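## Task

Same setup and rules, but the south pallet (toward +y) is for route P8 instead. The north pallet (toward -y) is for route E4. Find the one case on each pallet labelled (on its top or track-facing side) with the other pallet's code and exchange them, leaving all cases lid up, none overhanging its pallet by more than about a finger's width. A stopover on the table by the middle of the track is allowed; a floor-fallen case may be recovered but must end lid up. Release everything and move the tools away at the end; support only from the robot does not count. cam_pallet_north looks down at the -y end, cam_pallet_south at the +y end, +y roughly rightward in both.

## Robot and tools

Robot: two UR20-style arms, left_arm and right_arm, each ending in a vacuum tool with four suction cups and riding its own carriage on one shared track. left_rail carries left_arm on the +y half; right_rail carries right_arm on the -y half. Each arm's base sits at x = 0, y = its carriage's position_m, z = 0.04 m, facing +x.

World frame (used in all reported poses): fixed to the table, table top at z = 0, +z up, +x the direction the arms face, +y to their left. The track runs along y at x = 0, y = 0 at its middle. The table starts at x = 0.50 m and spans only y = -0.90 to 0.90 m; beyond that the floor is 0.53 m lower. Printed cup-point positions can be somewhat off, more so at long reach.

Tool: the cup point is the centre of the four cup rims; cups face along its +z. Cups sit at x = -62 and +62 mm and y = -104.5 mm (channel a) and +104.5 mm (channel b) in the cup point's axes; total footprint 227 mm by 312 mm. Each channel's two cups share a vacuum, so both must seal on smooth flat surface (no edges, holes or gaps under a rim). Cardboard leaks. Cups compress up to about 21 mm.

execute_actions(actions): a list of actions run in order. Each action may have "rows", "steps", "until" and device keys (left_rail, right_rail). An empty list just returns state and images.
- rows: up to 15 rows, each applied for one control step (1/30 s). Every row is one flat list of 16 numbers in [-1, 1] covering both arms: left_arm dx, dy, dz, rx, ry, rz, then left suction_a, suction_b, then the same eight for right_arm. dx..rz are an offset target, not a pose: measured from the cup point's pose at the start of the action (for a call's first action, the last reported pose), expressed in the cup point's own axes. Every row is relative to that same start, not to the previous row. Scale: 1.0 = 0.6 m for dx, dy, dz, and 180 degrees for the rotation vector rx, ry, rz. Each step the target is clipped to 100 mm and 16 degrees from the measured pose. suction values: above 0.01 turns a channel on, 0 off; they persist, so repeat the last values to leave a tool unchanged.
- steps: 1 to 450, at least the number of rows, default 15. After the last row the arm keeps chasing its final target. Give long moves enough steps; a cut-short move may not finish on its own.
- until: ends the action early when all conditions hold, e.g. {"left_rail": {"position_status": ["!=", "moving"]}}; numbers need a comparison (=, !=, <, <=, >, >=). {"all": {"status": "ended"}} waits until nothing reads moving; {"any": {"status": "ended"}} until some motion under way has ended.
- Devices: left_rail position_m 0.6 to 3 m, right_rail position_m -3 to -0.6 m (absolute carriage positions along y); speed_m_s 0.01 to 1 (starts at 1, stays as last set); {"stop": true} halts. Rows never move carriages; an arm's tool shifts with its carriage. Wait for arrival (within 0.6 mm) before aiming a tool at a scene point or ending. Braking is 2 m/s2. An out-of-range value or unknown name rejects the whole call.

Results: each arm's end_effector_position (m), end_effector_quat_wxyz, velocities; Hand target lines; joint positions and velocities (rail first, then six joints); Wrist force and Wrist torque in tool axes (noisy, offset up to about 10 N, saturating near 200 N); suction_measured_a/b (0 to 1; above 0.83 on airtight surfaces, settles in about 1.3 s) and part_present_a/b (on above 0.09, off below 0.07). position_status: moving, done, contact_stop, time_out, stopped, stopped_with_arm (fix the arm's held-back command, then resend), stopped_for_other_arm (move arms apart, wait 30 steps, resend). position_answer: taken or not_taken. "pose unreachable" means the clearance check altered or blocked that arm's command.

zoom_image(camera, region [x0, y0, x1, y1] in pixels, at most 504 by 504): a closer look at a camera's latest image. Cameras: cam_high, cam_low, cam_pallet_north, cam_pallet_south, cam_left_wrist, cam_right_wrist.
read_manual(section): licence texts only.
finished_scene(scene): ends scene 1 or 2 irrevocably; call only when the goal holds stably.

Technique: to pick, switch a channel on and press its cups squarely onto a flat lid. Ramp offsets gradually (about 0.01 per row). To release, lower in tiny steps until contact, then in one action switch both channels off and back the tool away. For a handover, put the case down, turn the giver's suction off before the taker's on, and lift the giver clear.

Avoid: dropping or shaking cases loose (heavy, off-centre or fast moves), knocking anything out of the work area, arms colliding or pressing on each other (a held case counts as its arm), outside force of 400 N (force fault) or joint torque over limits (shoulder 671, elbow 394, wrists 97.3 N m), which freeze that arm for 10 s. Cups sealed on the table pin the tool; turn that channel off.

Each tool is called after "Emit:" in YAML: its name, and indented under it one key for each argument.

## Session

Emit:
execute_actions:
  actions: []

Scene clock: 0.00 s.
left_arm: end_effector_position=(+0.8502, +1.8745, +0.4416) suction_measured_a=0.00 part_present_a=0 suction_measured_b=0.00 part_present_b=0 end_effector_quat_wxyz=(+0.000, +0.000, +1.000, -0.000) end_effector_velocity=(-0.000, +0.000, +0.000) end_effector_angular_velocity=(-0.000, -0.000, +0.000) | right_arm: end_effector_position=(+0.8498, -1.7571, +0.4389) suction_measured_a=0.00 part_present_a=0 suction_measured_b=0.00 part_present_b=0 end_effector_quat_wxyz=(-0.001, -0.000, +1.000, +0.001) end_effector_velocity=(+0.000, -0.000, -0.000) end_effector_angular_velocity=(-0.000, +0.000, +0.000)
Joint positions: left_arm=[ 1.875 -0.24  -1.499  2.091 -2.163 -1.571  1.332] | right_arm=[-1.759 -0.237 -1.497  2.092 -2.164 -1.57   1.333]
Joint velocities: left_arm=[ 0.  0. -0.  0. -0.  0. -0.] | right_arm=[ 0. -0.  0. -0. -0. -0. -0.]
Wrist force (N, on the end effector, along its own x y z axes, offset not removed): no reading
Wrist torque (N m, same axes, about the end effector's origin, offset not removed): no reading
Hand target (left_arm): +0.850, +1.874, +0.442; +0.000, +0.000, +1.000, -0.000
Hand target (right_arm): +0.850, -1.757, +0.439; -0.001, -0.000, +1.000, +0.001
left_rail: position_m=1.875 position_m_goal=1.875 speed_m_s=1.00 position_status=done position_answer=taken refusals=0
right_rail: position_m=-1.759 position_m_goal=-1.759 speed_m_s=1.00 position_status=done position_answer=taken refusals=0
camera_calibration (this result's frames):
cam_left_wrist: T_world_to_cam=[[-0.0110023, -0.997121, 0.0750202, 1.84241], [-0.820993, 0.0518371, 0.56858, 0.367636], [-0.570832, -0.0553354, -0.8192, 1.04539], [0, 0, 0, 1]] pos_world=[0.918837, 1.8759, 0.509131]
cam_right_wrist: T_world_to_cam=[[0.00466416, -0.996776, -0.0801, -1.71592], [-0.853688, -0.0456831, 0.518777, 0.440115], [-0.520764, 0.0659607, -0.851149, 1.0295], [0, 0, 0, 1]] pos_world=[0.919849, -1.75818, 0.510487]

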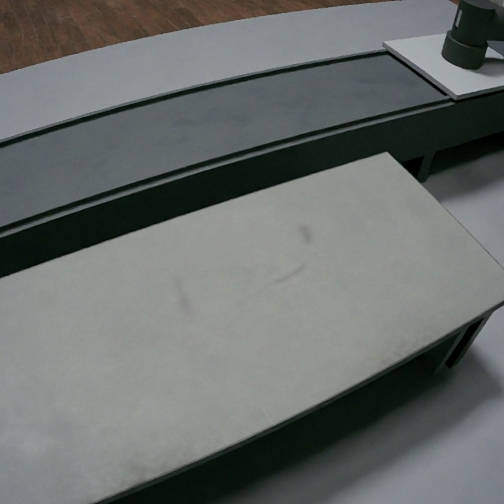

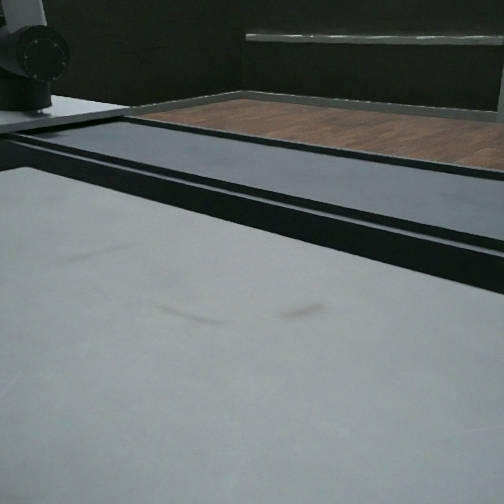

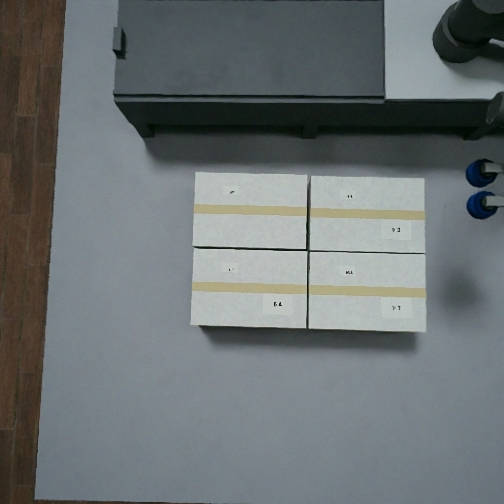

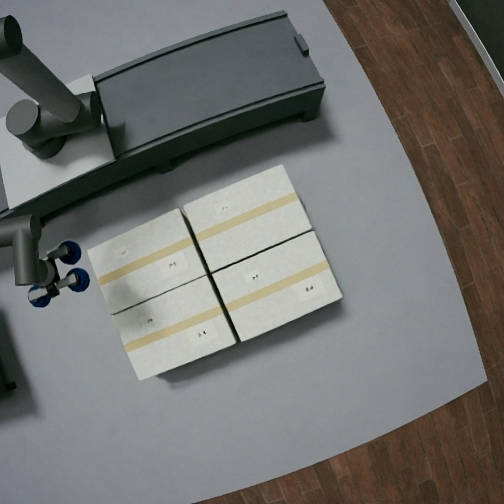

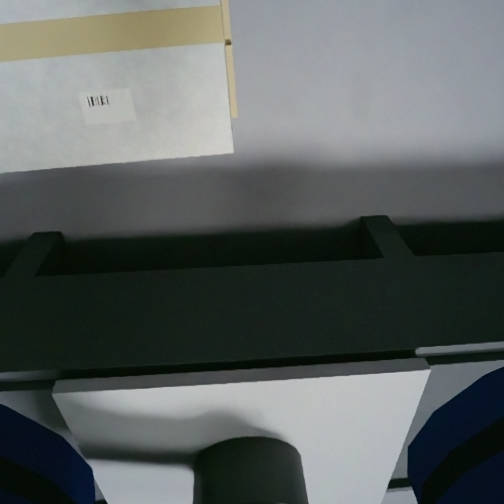

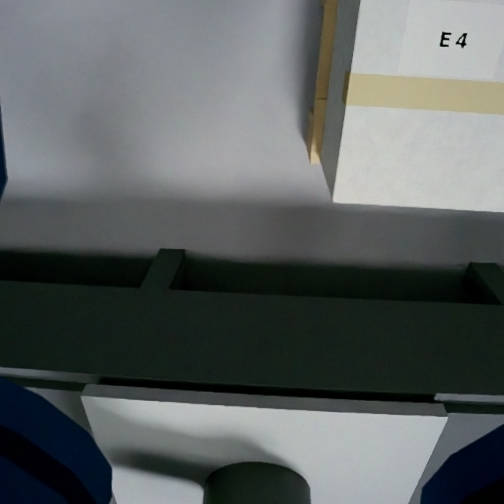

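Emit:
zoom_image:
  camera: "cam_pallet_north"
  region: [180, 160, 440, 340]

Emit:
zoom_image:
  camera: "cam_pallet_south"
  region: [80, 150, 360, 390]

Region (180, 160, 440, 340) of cam_pallet_north's 504x504 image, scaled by 1.938, with more detail than that image has; it fills the top 349 rows of this view, and the rest is white.

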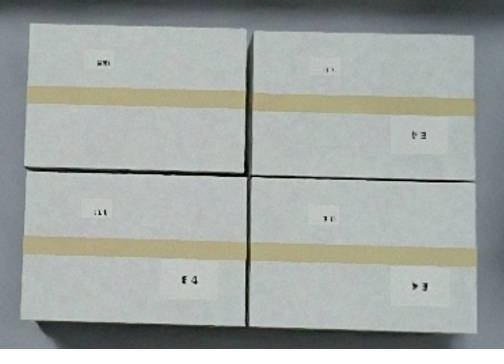

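Region (80, 150, 360, 390) of cam_pallet_south's 504x504 image, scaled by 1.800, with more detail than that image has; it fills the top 432 rows of this view, and the rest is white.

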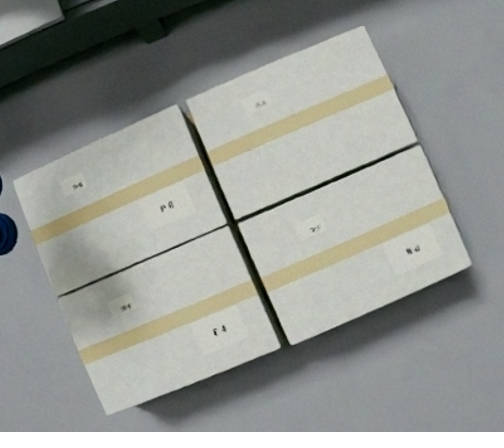

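Emit:
execute_actions:
  actions:
    - {"left_rail":{"position_m":2.215},"right_rail":{"position_m":-2.75},"rows":[[-0.66,0,0,0,0,-0.026,0,0,0.025,0,0.1,0,0,0,0,0]],"steps":70}
    - {"rows":[[0,0,0.25,0,0,0,0,0,0,0,0.4,0,0,0,0,0]],"steps":35}

Scene clock: 17.87 s.
left_arm: end_effector_position=(+1.2464, +2.2140, +0.2921) suction_measured_a=0.00 part_present_a=0 suction_measured_b=0.00 part_present_b=0 end_effector_quat_wxyz=(+0.000, -0.041, +0.999, -0.000) end_effector_velocity=(+0.000, +0.000, -0.000) end_effector_angular_velocity=(+0.000, +0.000, +0.000) | right_arm: end_effector_position=(+0.8344, -2.7482, +0.1391) suction_measured_a=0.00 part_present_a=0 suction_measured_b=0.00 part_present_b=0 end_effector_quat_wxyz=(-0.001, -0.000, +1.000, +0.001) end_effector_velocity=(+0.000, +0.000, -0.001) end_effector_angular_velocity=(+0.000, -0.001, +0.000)
Joint positions: left_arm=[ 2.215 -0.163 -0.99   1.599 -2.181 -1.571  1.327] | right_arm=[-2.75  -0.241 -1.191  2.29  -2.667 -1.57   1.328]
Joint velocities: left_arm=[ 0. -0.  0.  0. -0.  0. -0.] | right_arm=[ 0.     0.     0.002  0.    -0.003  0.     0.   ]
Wrist force (N, on the end effector, along its own x y z axes, offset not removed): left_arm=[6.2 2.5 2.0] | right_arm=[-1.1 -1.7 -2.7]
Wrist torque (N m, same axes, about the end effector's origin, offset not removed): left_arm=[0.10 -0.55 -0.16] | right_arm=[-0.13 0.28 0.19]
Hand target (left_arm): +1.246, +2.214, +0.292; +0.000, -0.041, +0.999, -0.000
Hand target (right_arm): +0.834, -2.748, +0.139; -0.001, -0.000, +1.000, +0.001
Off the commanded pose (left_arm): 0.000 m, 0 deg.
Off the commanded pose (right_arm): 0.000 m, 0 deg.
left_rail: position_m=2.215 position_m_goal=2.215 speed_m_s=1.00 position_status=done position_answer=taken refusals=0
right_rail: position_m=-2.750 position_m_goal=-2.750 speed_m_s=1.00 position_status=done position_answer=taken refusals=0
camera_calibration (this result's frames):
cam_left_wrist: T_world_to_cam=[[0.0703989, -0.994693, 0.0750296, 2.0897], [-0.822492, -0.0153242, 0.568571, 0.910872], [-0.564403, -0.101738, -0.819206, 1.26257], [0, 0, 0, 1]] pos_world=[1.31467, 2.22102, 0.359619]
cam_right_wrist: T_world_to_cam=[[0.00465092, -0.996777, -0.0800898, -2.7278], [-0.853647, -0.0456717, 0.518846, 0.537194], [-0.520831, 0.0659553, -0.851108, 0.831738], [0, 0, 0, 1]] pos_world=[0.904456, -2.74933, 0.210709]

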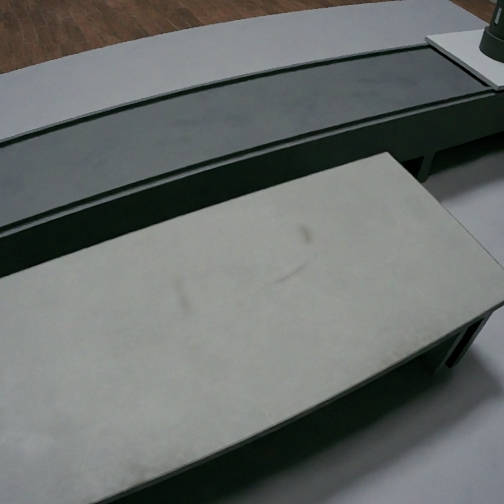

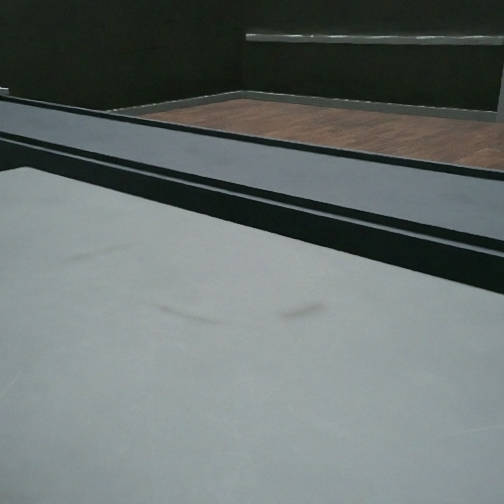

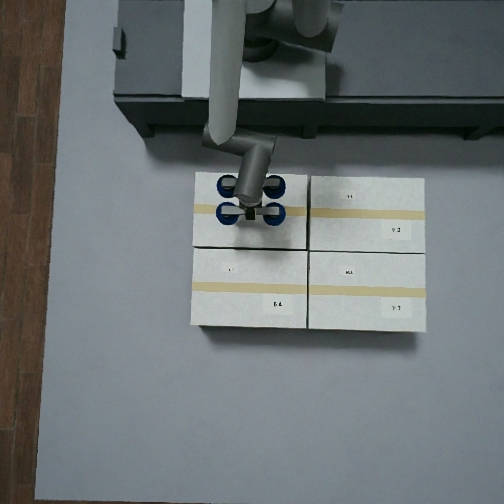

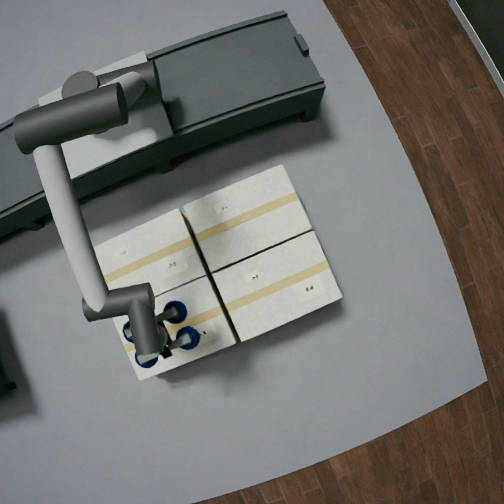

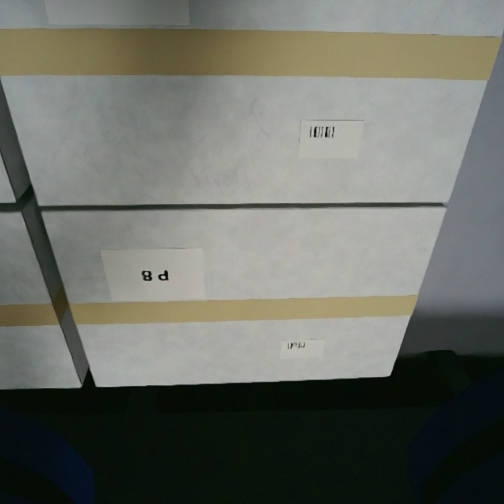

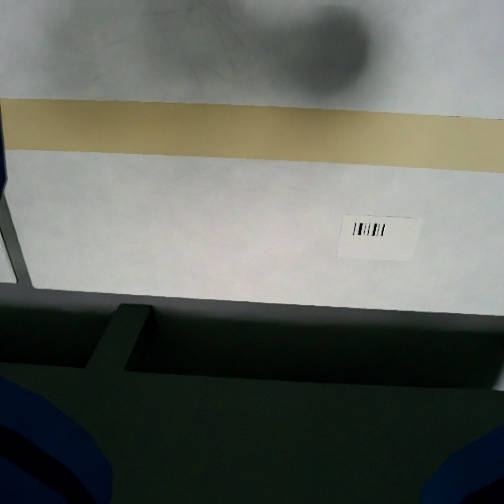

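Emit:
execute_actions:
  actions:
    - {"rows":[[-0.033,-0.025,-0.4,0,0,0,0,0,0,0,0,0,0,0,0,0]],"steps":35}

Scene clock: 24.40 s.
left_arm: end_effector_position=(+1.2668, +2.2007, +0.5321) suction_measured_a=0.00 part_present_a=0 suction_measured_b=0.00 part_present_b=0 end_effector_quat_wxyz=(+0.000, -0.041, +0.999, -0.000) end_effector_velocity=(+0.000, -0.000, +0.001) end_effector_angular_velocity=(-0.000, +0.000, +0.000) | right_arm: end_effector_position=(+0.8344, -2.7482, +0.1391) suction_measured_a=0.00 part_present_a=0 suction_measured_b=0.00 part_present_b=0 end_effector_quat_wxyz=(-0.001, -0.000, +1.000, +0.001) end_effector_velocity=(+0.000, -0.000, +0.000) end_effector_angular_velocity=(-0.000, -0.000, +0.000)
Joint positions: left_arm=[ 2.215 -0.171 -1.092  1.401 -1.88  -1.571  1.319] | right_arm=[-2.75  -0.241 -1.191  2.29  -2.667 -1.57   1.328]
Joint velocities: left_arm=[ 0.    -0.    -0.    -0.001  0.002 -0.    -0.   ] | right_arm=[ 0. -0. -0.  0. -0.  0. -0.]
Wrist force (N, on the end effector, along its own x y z axes, offset not removed): left_arm=[5.0 -0.4 -2.7] | right_arm=[-1.5 1.8 0.2]
Wrist torque (N m, same axes, about the end effector's origin, offset not removed): left_arm=[-0.49 -0.36 -0.12] | right_arm=[0.08 0.41 0.09]
Hand target (left_arm): +1.267, +2.201, +0.532; +0.000, -0.041, +0.999, -0.000
Hand target (right_arm): +0.834, -2.748, +0.139; -0.001, -0.000, +1.000, +0.001
Off the commanded pose (left_arm): 0.000 m, 0 deg.
Off the commanded pose (right_arm): 0.000 m, 0 deg.
left_rail: position_m=2.215 position_m_goal=2.215 speed_m_s=1.00 position_status=done position_answer=taken refusals=0
right_rail: position_m=-2.750 position_m_goal=-2.750 speed_m_s=1.00 position_status=done position_answer=taken refusals=0
camera_calibration (this result's frames):
cam_left_wrist: T_world_to_cam=[[0.0703992, -0.994693, 0.0750277, 2.05707], [-0.822491, -0.0153255, 0.568571, 0.791027], [-0.564404, -0.101737, -0.819206, 1.46935], [0, 0, 0, 1]] pos_world=[1.3351, 2.20776, 0.599605]
cam_right_wrist: T_world_to_cam=[[0.00465568, -0.996774, -0.0801245, -2.72776], [-0.85364, -0.0456946, 0.518855, 0.537124], [-0.520842, 0.0659819, -0.851099, 0.831801], [0, 0, 0, 1]] pos_world=[0.904447, -2.7493, 0.210696]

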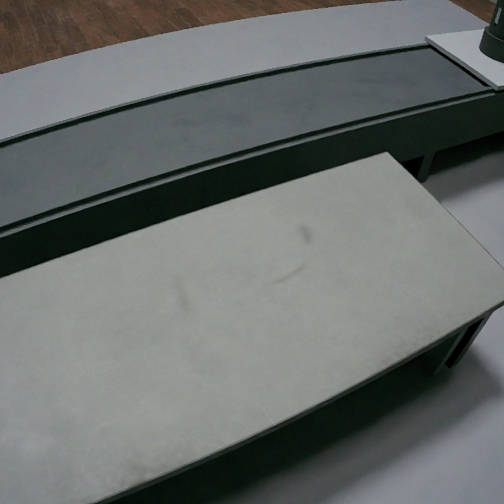

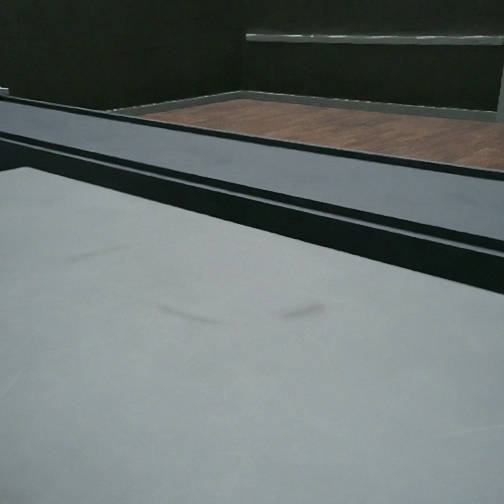

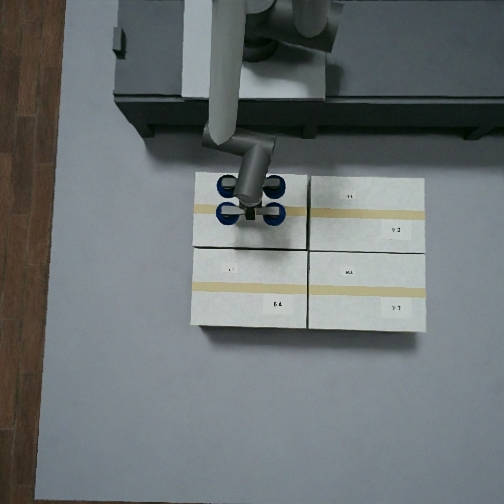

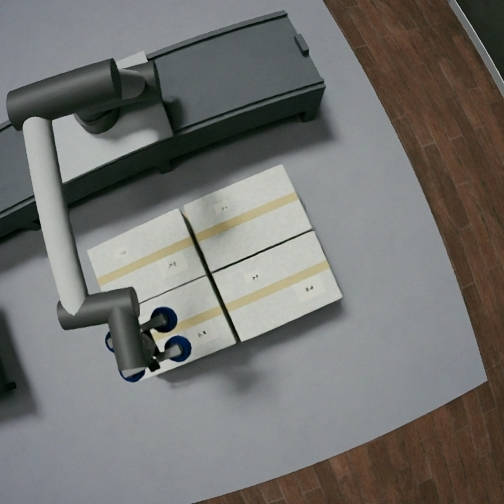

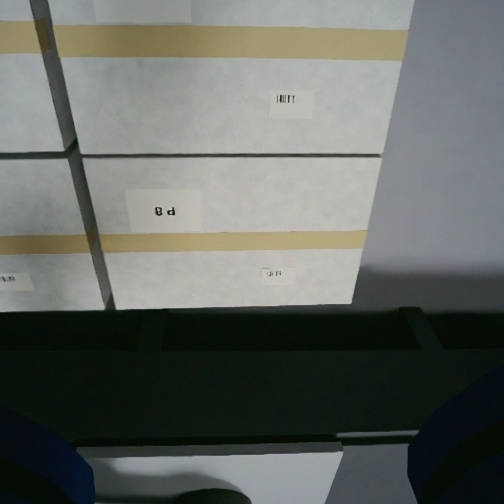

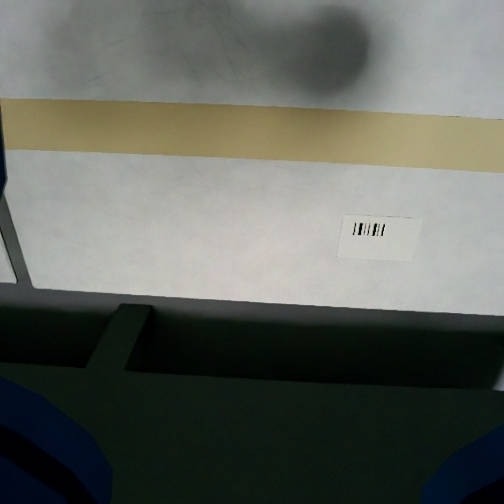

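Emit:
execute_actions:
  actions:
    - {"rows":[[-0.2,0,-0.1,0,0,0,0,0,0,0,0,0,0,0,0,0]],"steps":30}

Scene clock: 28.00 s.
left_arm: end_effector_position=(+1.3860, +2.2104, +0.5922) suction_measured_a=0.00 part_present_a=0 suction_measured_b=0.00 part_present_b=0 end_effector_quat_wxyz=(+0.000, -0.041, +0.999, -0.000) end_effector_velocity=(+0.001, +0.000, +0.001) end_effector_angular_velocity=(-0.000, +0.001, +0.000) | right_arm: end_effector_position=(+0.8344, -2.7482, +0.1391) suction_measured_a=0.00 part_present_a=0 suction_measured_b=0.00 part_present_b=0 end_effector_quat_wxyz=(-0.001, -0.000, +1.000, +0.001) end_effector_velocity=(+0.000, +0.000, +0.000) end_effector_angular_velocity=(-0.000, -0.000, -0.000)
Joint positions: left_arm=[ 2.215 -0.149 -0.965  1.109 -1.716 -1.571  1.341] | right_arm=[-2.75  -0.241 -1.191  2.29  -2.667 -1.57   1.328]
Joint velocities: left_arm=[ 0.     0.     0.002 -0.004  0.003 -0.     0.   ] | right_arm=[ 0.  0. -0.  0. -0.  0.  0.]
Wrist force (N, on the end effector, along its own x y z axes, offset not removed): left_arm=[2.7 1.6 0.0] | right_arm=[-3.6 -3.4 -3.3]
Wrist torque (N m, same axes, about the end effector's origin, offset not removed): left_arm=[-0.06 -0.02 -0.10] | right_arm=[-0.50 0.71 0.20]
Hand target (left_arm): +1.386, +2.210, +0.592; +0.000, -0.041, +0.999, -0.000
Hand target (right_arm): +0.834, -2.748, +0.139; -0.001, -0.000, +1.000, +0.001
Off the commanded pose (left_arm): 0.000 m, 0 deg.
Off the commanded pose (right_arm): 0.000 m, 0 deg.
left_rail: position_m=2.215 position_m_goal=2.215 speed_m_s=1.00 position_status=done position_answer=taken refusals=0
right_rail: position_m=-2.750 position_m_goal=-2.750 speed_m_s=1.00 position_status=done position_answer=taken refusals=0
camera_calibration (this result's frames):
cam_left_wrist: T_world_to_cam=[[0.0703889, -0.994695, 0.0750204, 2.05384], [-0.822544, -0.0153306, 0.568494, 0.855197], [-0.564328, -0.101723, -0.81926, 1.58679], [0, 0, 0, 1]] pos_world=[1.45434, 2.21747, 0.659736]
cam_right_wrist: T_world_to_cam=[[0.00465686, -0.996777, -0.0800897, -2.72779], [-0.853647, -0.0456768, 0.518846, 0.53718], [-0.520832, 0.0659522, -0.851108, 0.831729], [0, 0, 0, 1]] pos_world=[0.904455, -2.74931, 0.210709]

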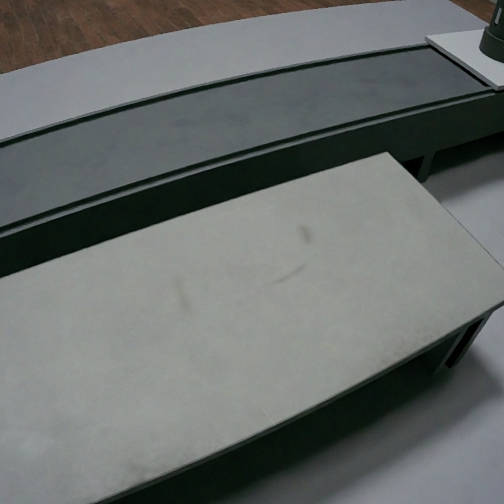

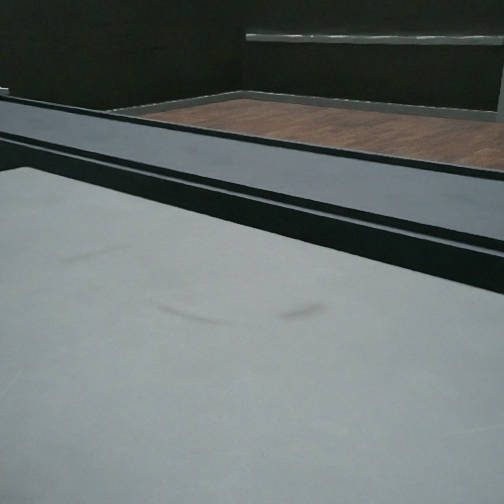

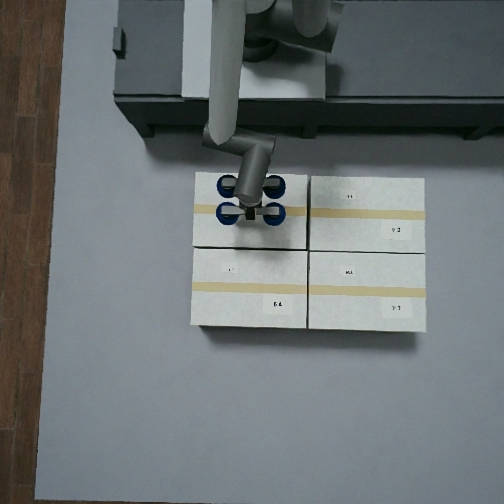

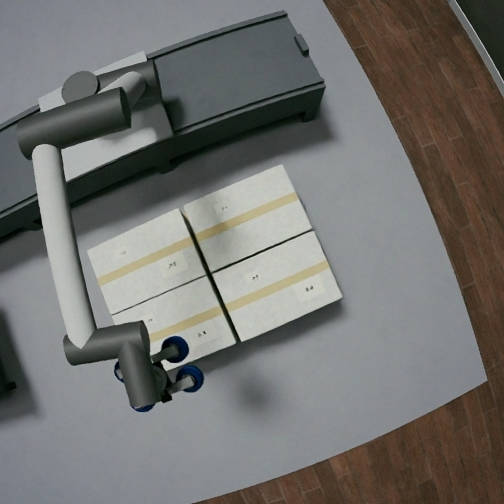

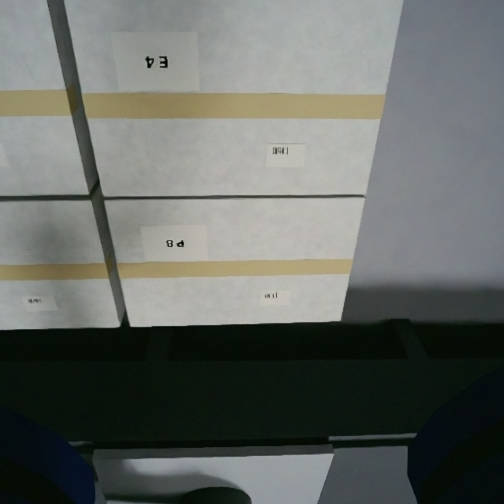

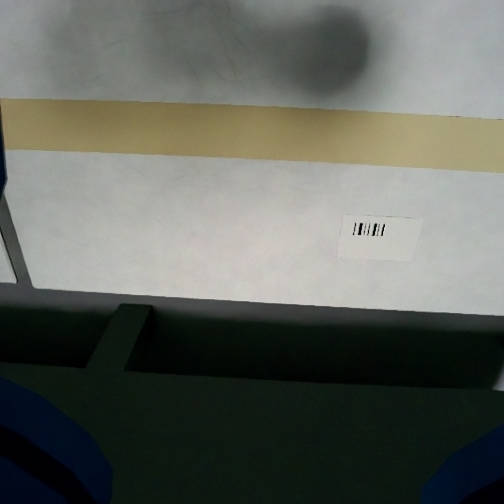

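Emit:
execute_actions:
  actions:
    - {"rows":[[0.2,0,0.1,0,0,0,0,0,0,0,0.36,0,0,0,0,0]],"steps":30}
    - {"rows":[[0,0,1,0,0,0,0,0,0,0,0,0,0,0,0,0]],"steps":55}
    - {"rows":[[0,0,0.02,0,0,0,1,1,0,0,0.015,0,0,0,1,1],[0,0,0.045,0,0,0,1,1,0,0,0.03,0,0,0,1,1],[0,0,0.066,0,0,0,1,1,0,0,0.052,0,0,0,1,1]],"steps":50}
    - {"rows":[[0,0,-0.03,0,0,0,1,1,0,0,-0.03,0,0,0,1,1],[0,0,-0.08,0,0,0,1,1,0,0,-0.08,0,0,0,1,1],[0,0,-0.15,0,0,0,1,1,0,0,-0.15,0,0,0,1,1],[0,0,-0.3,0,0,0,1,1,0,0,-0.3,0,0,0,1,1],[0,0,-0.5,0,0,0,1,1,0,0,-0.5,0,0,0,1,1],[0,0,-0.75,0,0,0,1,1,0,0,-0.75,0,0,0,1,1],[0,0,-1,0,0,0,1,1,0,0,-1,0,0,0,1,1]],"steps":70}

Scene clock: 43.87 s.
left_arm: end_effector_position=(+1.2668, +2.2007, +0.4927) suction_measured_a=0.00 part_present_a=0 suction_measured_b=0.00 part_present_b=0 end_effector_quat_wxyz=(+0.000, -0.041, +0.999, -0.000) end_effector_velocity=(-0.000, -0.000, +0.000) end_effector_angular_velocity=(-0.000, -0.000, -0.000) | right_arm: end_effector_position=(+0.8348, -2.7483, +0.4924) suction_measured_a=0.00 part_present_a=0 suction_measured_b=0.00 part_present_b=0 end_effector_quat_wxyz=(-0.001, -0.000, +1.000, +0.001) end_effector_velocity=(-0.000, -0.000, +0.000) end_effector_angular_velocity=(-0.000, -0.000, -0.000)
Joint positions: left_arm=[ 2.215 -0.171 -1.077  1.434 -1.928 -1.571  1.319] | right_arm=[-2.75  -0.241 -1.552  2.064 -2.081 -1.57   1.329]
Joint velocities: left_arm=[ 0. -0. -0. -0.  0. -0. -0.] | right_arm=[ 0. -0. -0. -0.  0.  0. -0.]
Wrist force (N, on the end effector, along its own x y z axes, offset not removed): left_arm=[-0.8 -3.0 0.3] | right_arm=[0.0 2.2 0.3]
Wrist torque (N m, same axes, about the end effector's origin, offset not removed): left_arm=[-0.83 0.26 -0.19] | right_arm=[0.29 0.17 0.06]
Hand target (left_arm): +1.267, +2.201, +0.493; +0.000, -0.041, +0.999, -0.000
Hand target (right_arm): +0.835, -2.748, +0.492; -0.001, -0.000, +1.000, +0.001
Off the commanded pose (left_arm): 0.001 m, 0 deg.
Off the commanded pose (right_arm): 0.001 m, 0 deg.
left_rail: position_m=2.215 position_m_goal=2.215 speed_m_s=1.00 position_status=done position_answer=taken refusals=0
right_rail: position_m=-2.750 position_m_goal=-2.750 speed_m_s=1.00 position_status=done position_answer=taken refusals=0
camera_calibration (this result's frames):
cam_left_wrist: T_world_to_cam=[[0.0703882, -0.994693, 0.0750388, 2.06001], [-0.822525, -0.015316, 0.568523, 0.813465], [-0.564357, -0.101739, -0.819238, 1.43704], [0, 0, 0, 1]] pos_world=[1.3351, 2.20774, 0.560223]
cam_right_wrist: T_world_to_cam=[[0.00463416, -0.996785, -0.0799944, -2.6996], [-0.853567, -0.0456179, 0.518982, 0.354236], [-0.520962, 0.0658756, -0.851034, 1.13243], [0, 0, 0, 1]] pos_world=[0.904829, -2.74936, 0.563945]

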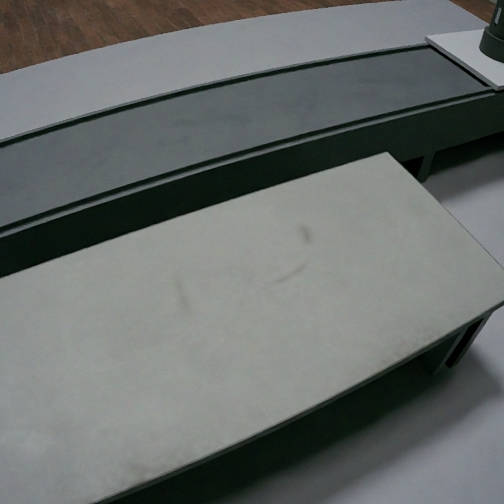

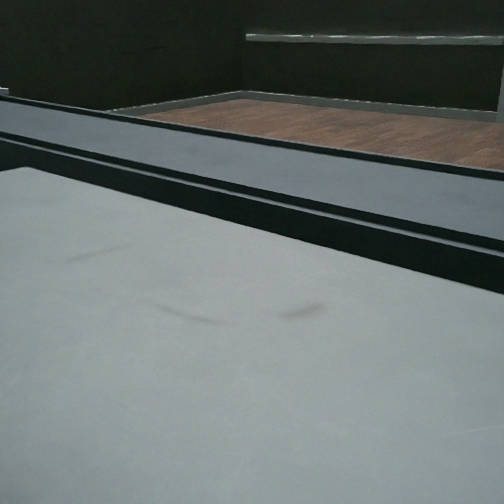

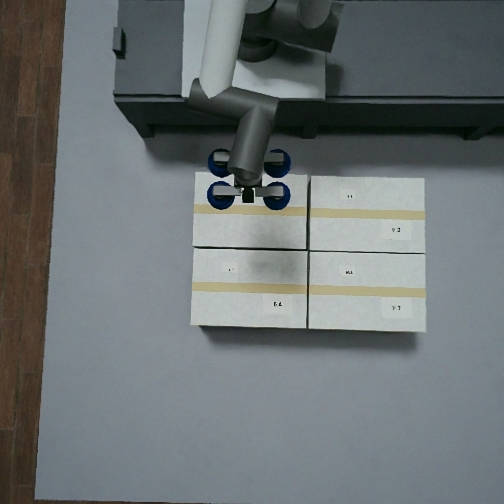

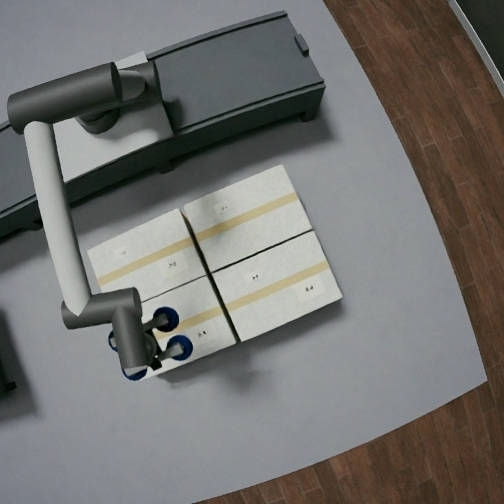

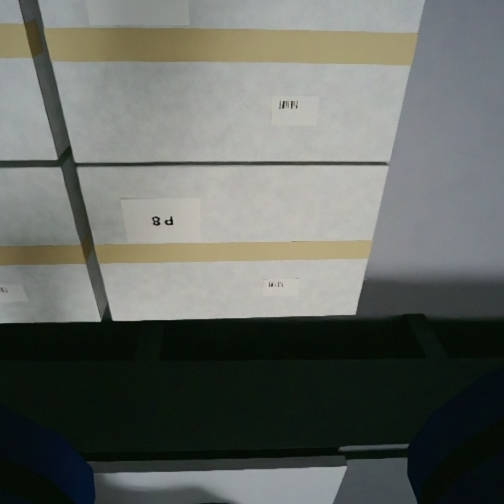

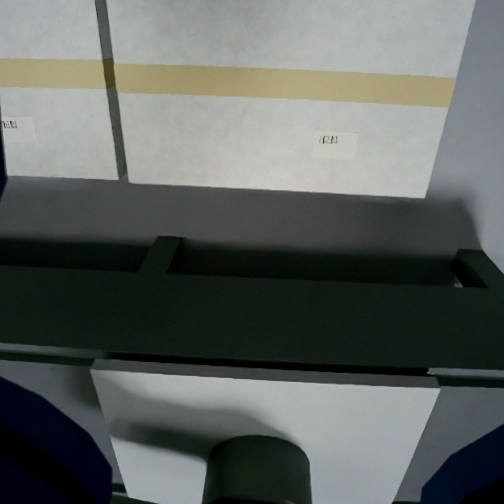

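Emit:
execute_actions:
  actions:
    - {"rows":[[0,0,0.98,0,0,0,0,0,0,0,0.98,0,0,0,0,0]],"steps":60}
    - {"rows":[[0,0,0.02,0,0,0,1,1,0,0,0.02,0,0,0,1,1],[0,0,0.045,0,0,0,1,1,0,0,0.045,0,0,0,1,1]],"steps":45}

Scene clock: 53.93 s.
left_arm: end_effector_position=(+1.2679, +2.2005, -0.1226) suction_measured_a=0.00 part_present_a=0 suction_measured_b=0.00 part_present_b=0 end_effector_quat_wxyz=(+0.000, -0.041, +0.999, -0.000) end_effector_velocity=(-0.000, +0.000, -0.000) end_effector_angular_velocity=(+0.000, +0.000, +0.000) | right_arm: end_effector_position=(+0.8339, -2.7482, -0.1224) suction_measured_a=0.00 part_present_a=0 suction_measured_b=0.00 part_present_b=0 end_effector_quat_wxyz=(-0.001, -0.000, +1.000, +0.001) end_effector_velocity=(-0.000, +0.000, -0.000) end_effector_angular_velocity=(+0.000, +0.000, -0.000)
Joint positions: left_arm=[ 2.215 -0.171 -0.623  1.625 -2.574 -1.571  1.319] | right_arm=[-2.75  -0.241 -0.798  2.302 -3.072 -1.57   1.328]
Joint velocities: left_arm=[ 0.  0.  0.  0. -0. -0. -0.] | right_arm=[ 0. -0.  0. -0. -0.  0.  0.]
Wrist force (N, on the end effector, along its own x y z axes, offset not removed): left_arm=[2.8 -3.5 -1.1] | right_arm=[-0.3 -1.8 -1.4]
Wrist torque (N m, same axes, about the end effector's origin, offset not removed): left_arm=[-0.83 -0.10 -0.11] | right_arm=[-0.18 0.28 0.30]
Hand target (left_arm): +1.268, +2.200, -0.123; +0.000, -0.041, +0.999, -0.000
Hand target (right_arm): +0.834, -2.748, -0.122; -0.001, -0.000, +1.000, +0.001
Off the commanded pose (left_arm): 0.000 m, 0 deg.
Off the commanded pose (right_arm): 0.000 m, 0 deg.
left_rail: position_m=2.215 position_m_goal=2.215 speed_m_s=1.00 position_status=done position_answer=taken refusals=0
right_rail: position_m=-2.750 position_m_goal=-2.750 speed_m_s=1.00 position_status=done position_answer=taken refusals=0
camera_calibration (this result's frames):
cam_left_wrist: T_world_to_cam=[[0.0703869, -0.994693, 0.0750455, 2.10591], [-0.822543, -0.0153145, 0.568496, 1.16422], [-0.56433, -0.101743, -0.819256, 0.933583], [0, 0, 0, 1]] pos_world=[1.33624, 2.20755, -0.0550488]
cam_right_wrist: T_world_to_cam=[[0.00464443, -0.996785, -0.0799877, -2.74869], [-0.853576, -0.045622, 0.518966, 0.672599], [-0.520947, 0.0658653, -0.851044, 0.608773], [0, 0, 0, 1]] pos_world=[0.904019, -2.74926, -0.0508248]

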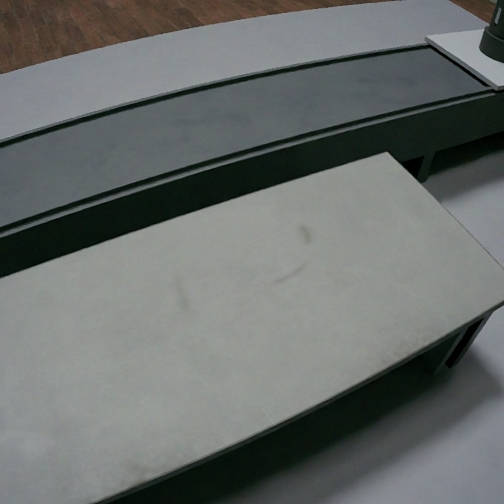

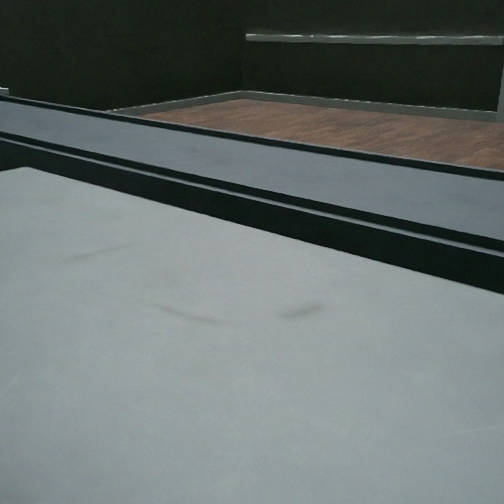

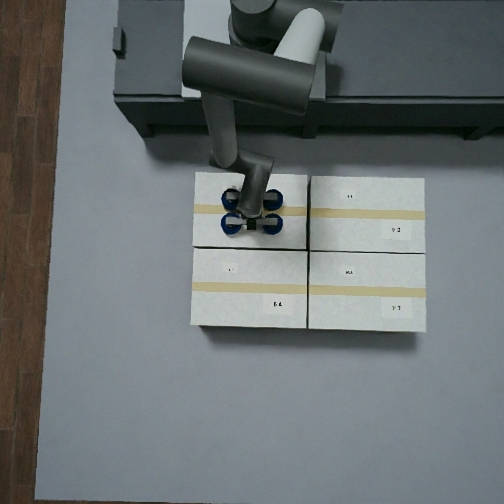

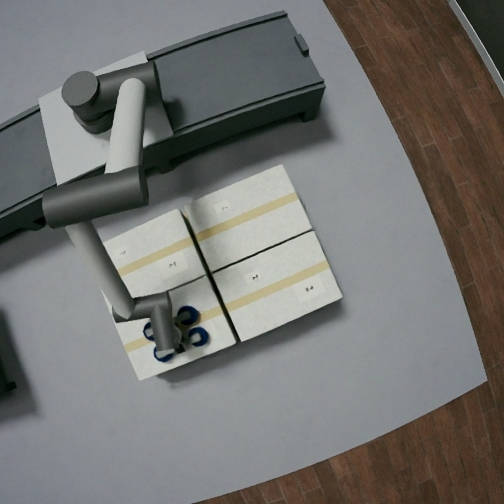

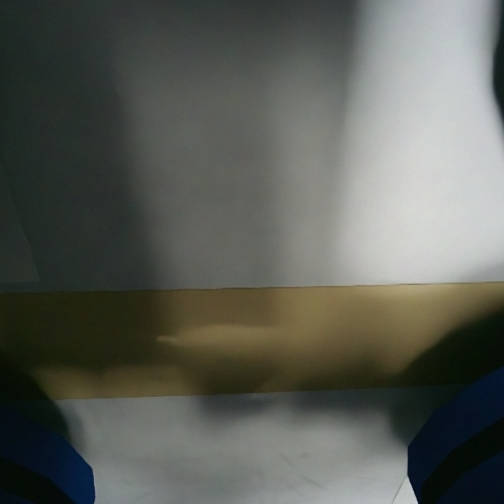

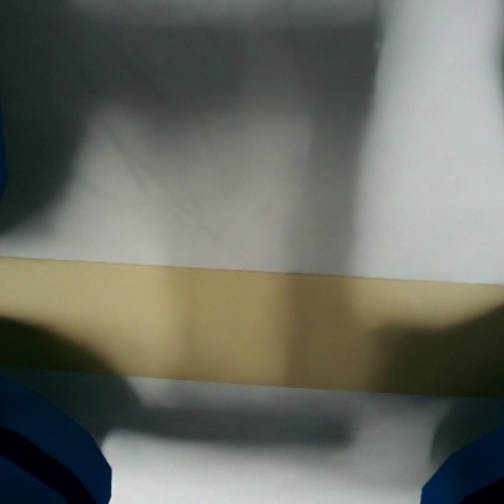

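Emit:
execute_actions:
  actions:
    - {"rows":[[0,0,0.015,0,0,0,1,1,0,0,0.015,0,0,0,1,1],[0,0,0.03,0,0,0,1,1,0,0,0.03,0,0,0,1,1]],"steps":40}

Scene clock: 60.13 s.
left_arm: end_effector_position=(+1.2679, +2.2005, -0.1406) suction_measured_a=0.93 part_present_a=1 suction_measured_b=0.93 part_present_b=1 end_effector_quat_wxyz=(+0.000, -0.041, +0.999, -0.000) end_effector_velocity=(-0.000, -0.000, -0.000) end_effector_angular_velocity=(+0.000, +0.000, -0.000) | right_arm: end_effector_position=(+0.8339, -2.7482, -0.1404) suction_measured_a=0.00 part_present_a=0 suction_measured_b=0.00 part_present_b=0 end_effector_quat_wxyz=(-0.001, -0.000, +1.000, +0.001) end_effector_velocity=(-0.000, +0.000, -0.000) end_effector_angular_velocity=(+0.000, +0.000, -0.000)
Joint positions: left_arm=[ 2.215 -0.171 -0.606  1.622 -2.588 -1.571  1.319] | right_arm=[-2.75  -0.241 -0.77   2.297 -3.096 -1.57   1.328]
Joint velocities: left_arm=[ 0. -0.  0. -0.  0.  0.  0.] | right_arm=[ 0. -0.  0. -0. -0.  0.  0.]
Wrist force (N, on the end effector, along its own x y z axes, offset not removed): left_arm=[3.3 0.5 17.5] | right_arm=[-6.8 -0.9 0.3]
Wrist torque (N m, same axes, about the end effector's origin, offset not removed): left_arm=[2.99 -2.43 -0.20] | right_arm=[-0.14 1.08 0.27]
Hand target (left_arm): +1.268, +2.200, -0.141; +0.000, -0.041, +0.999, -0.000
Hand target (right_arm): +0.834, -2.748, -0.140; -0.001, -0.000, +1.000, +0.001
Off the commanded pose (left_arm): 0.000 m, 0 deg.
Off the commanded pose (right_arm): 0.000 m, 0 deg.
left_rail: position_m=2.215 position_m_goal=2.215 speed_m_s=1.00 position_status=done position_answer=taken refusals=0
right_rail: position_m=-2.750 position_m_goal=-2.750 speed_m_s=1.00 position_status=done position_answer=taken refusals=0
camera_calibration (this result's frames):
cam_left_wrist: T_world_to_cam=[[0.0704351, -0.994689, 0.0750568, 2.10722], [-0.822534, -0.0153464, 0.568509, 1.17453], [-0.564337, -0.10178, -0.819246, 0.918929], [0, 0, 0, 1]] pos_world=[1.33626, 2.20758, -0.0730643]
cam_right_wrist: T_world_to_cam=[[0.00461768, -0.996785, -0.0799875, -2.75012], [-0.853578, -0.0455989, 0.518965, 0.681985], [-0.520944, 0.0658792, -0.851045, 0.593485], [0, 0, 0, 1]] pos_world=[0.903999, -2.74928, -0.0688194]

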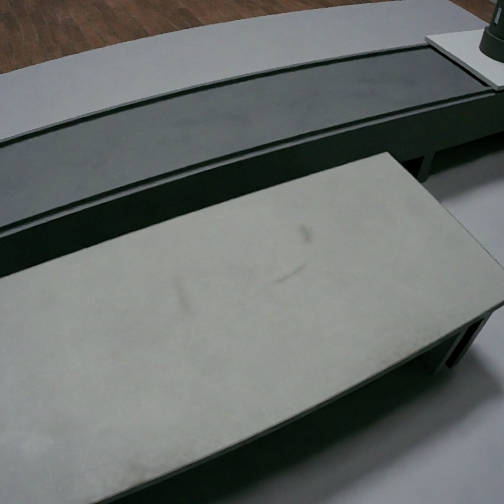

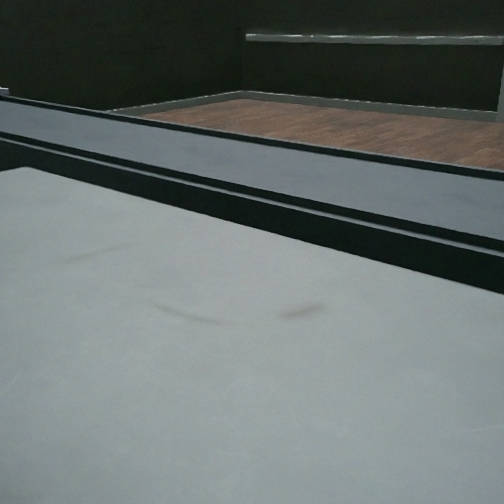

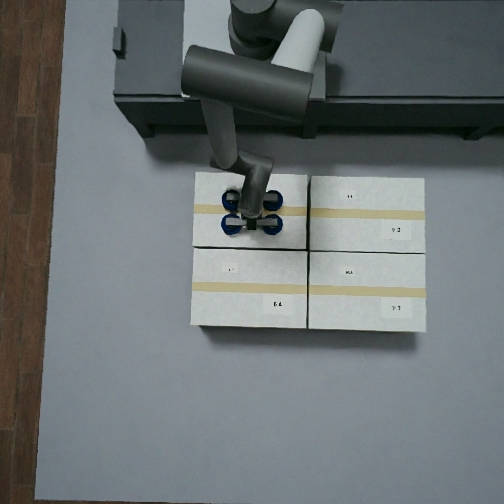

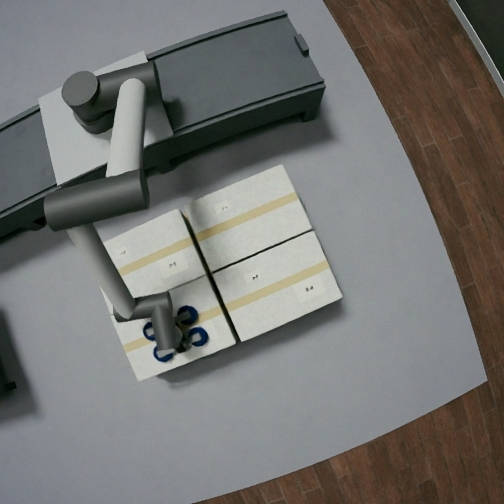

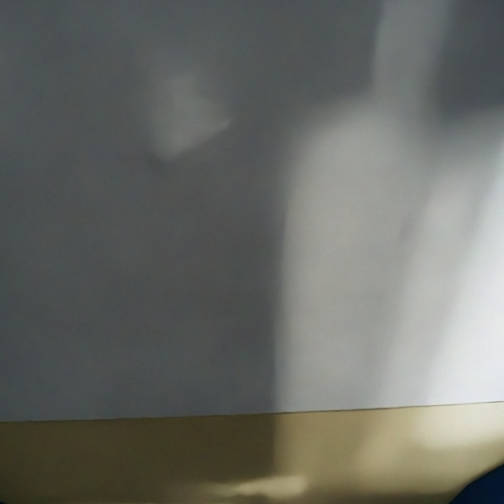

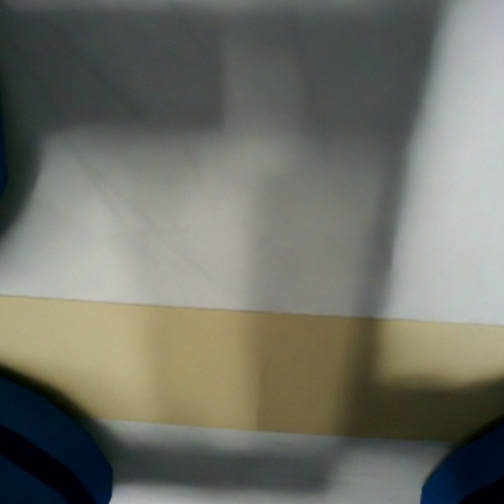

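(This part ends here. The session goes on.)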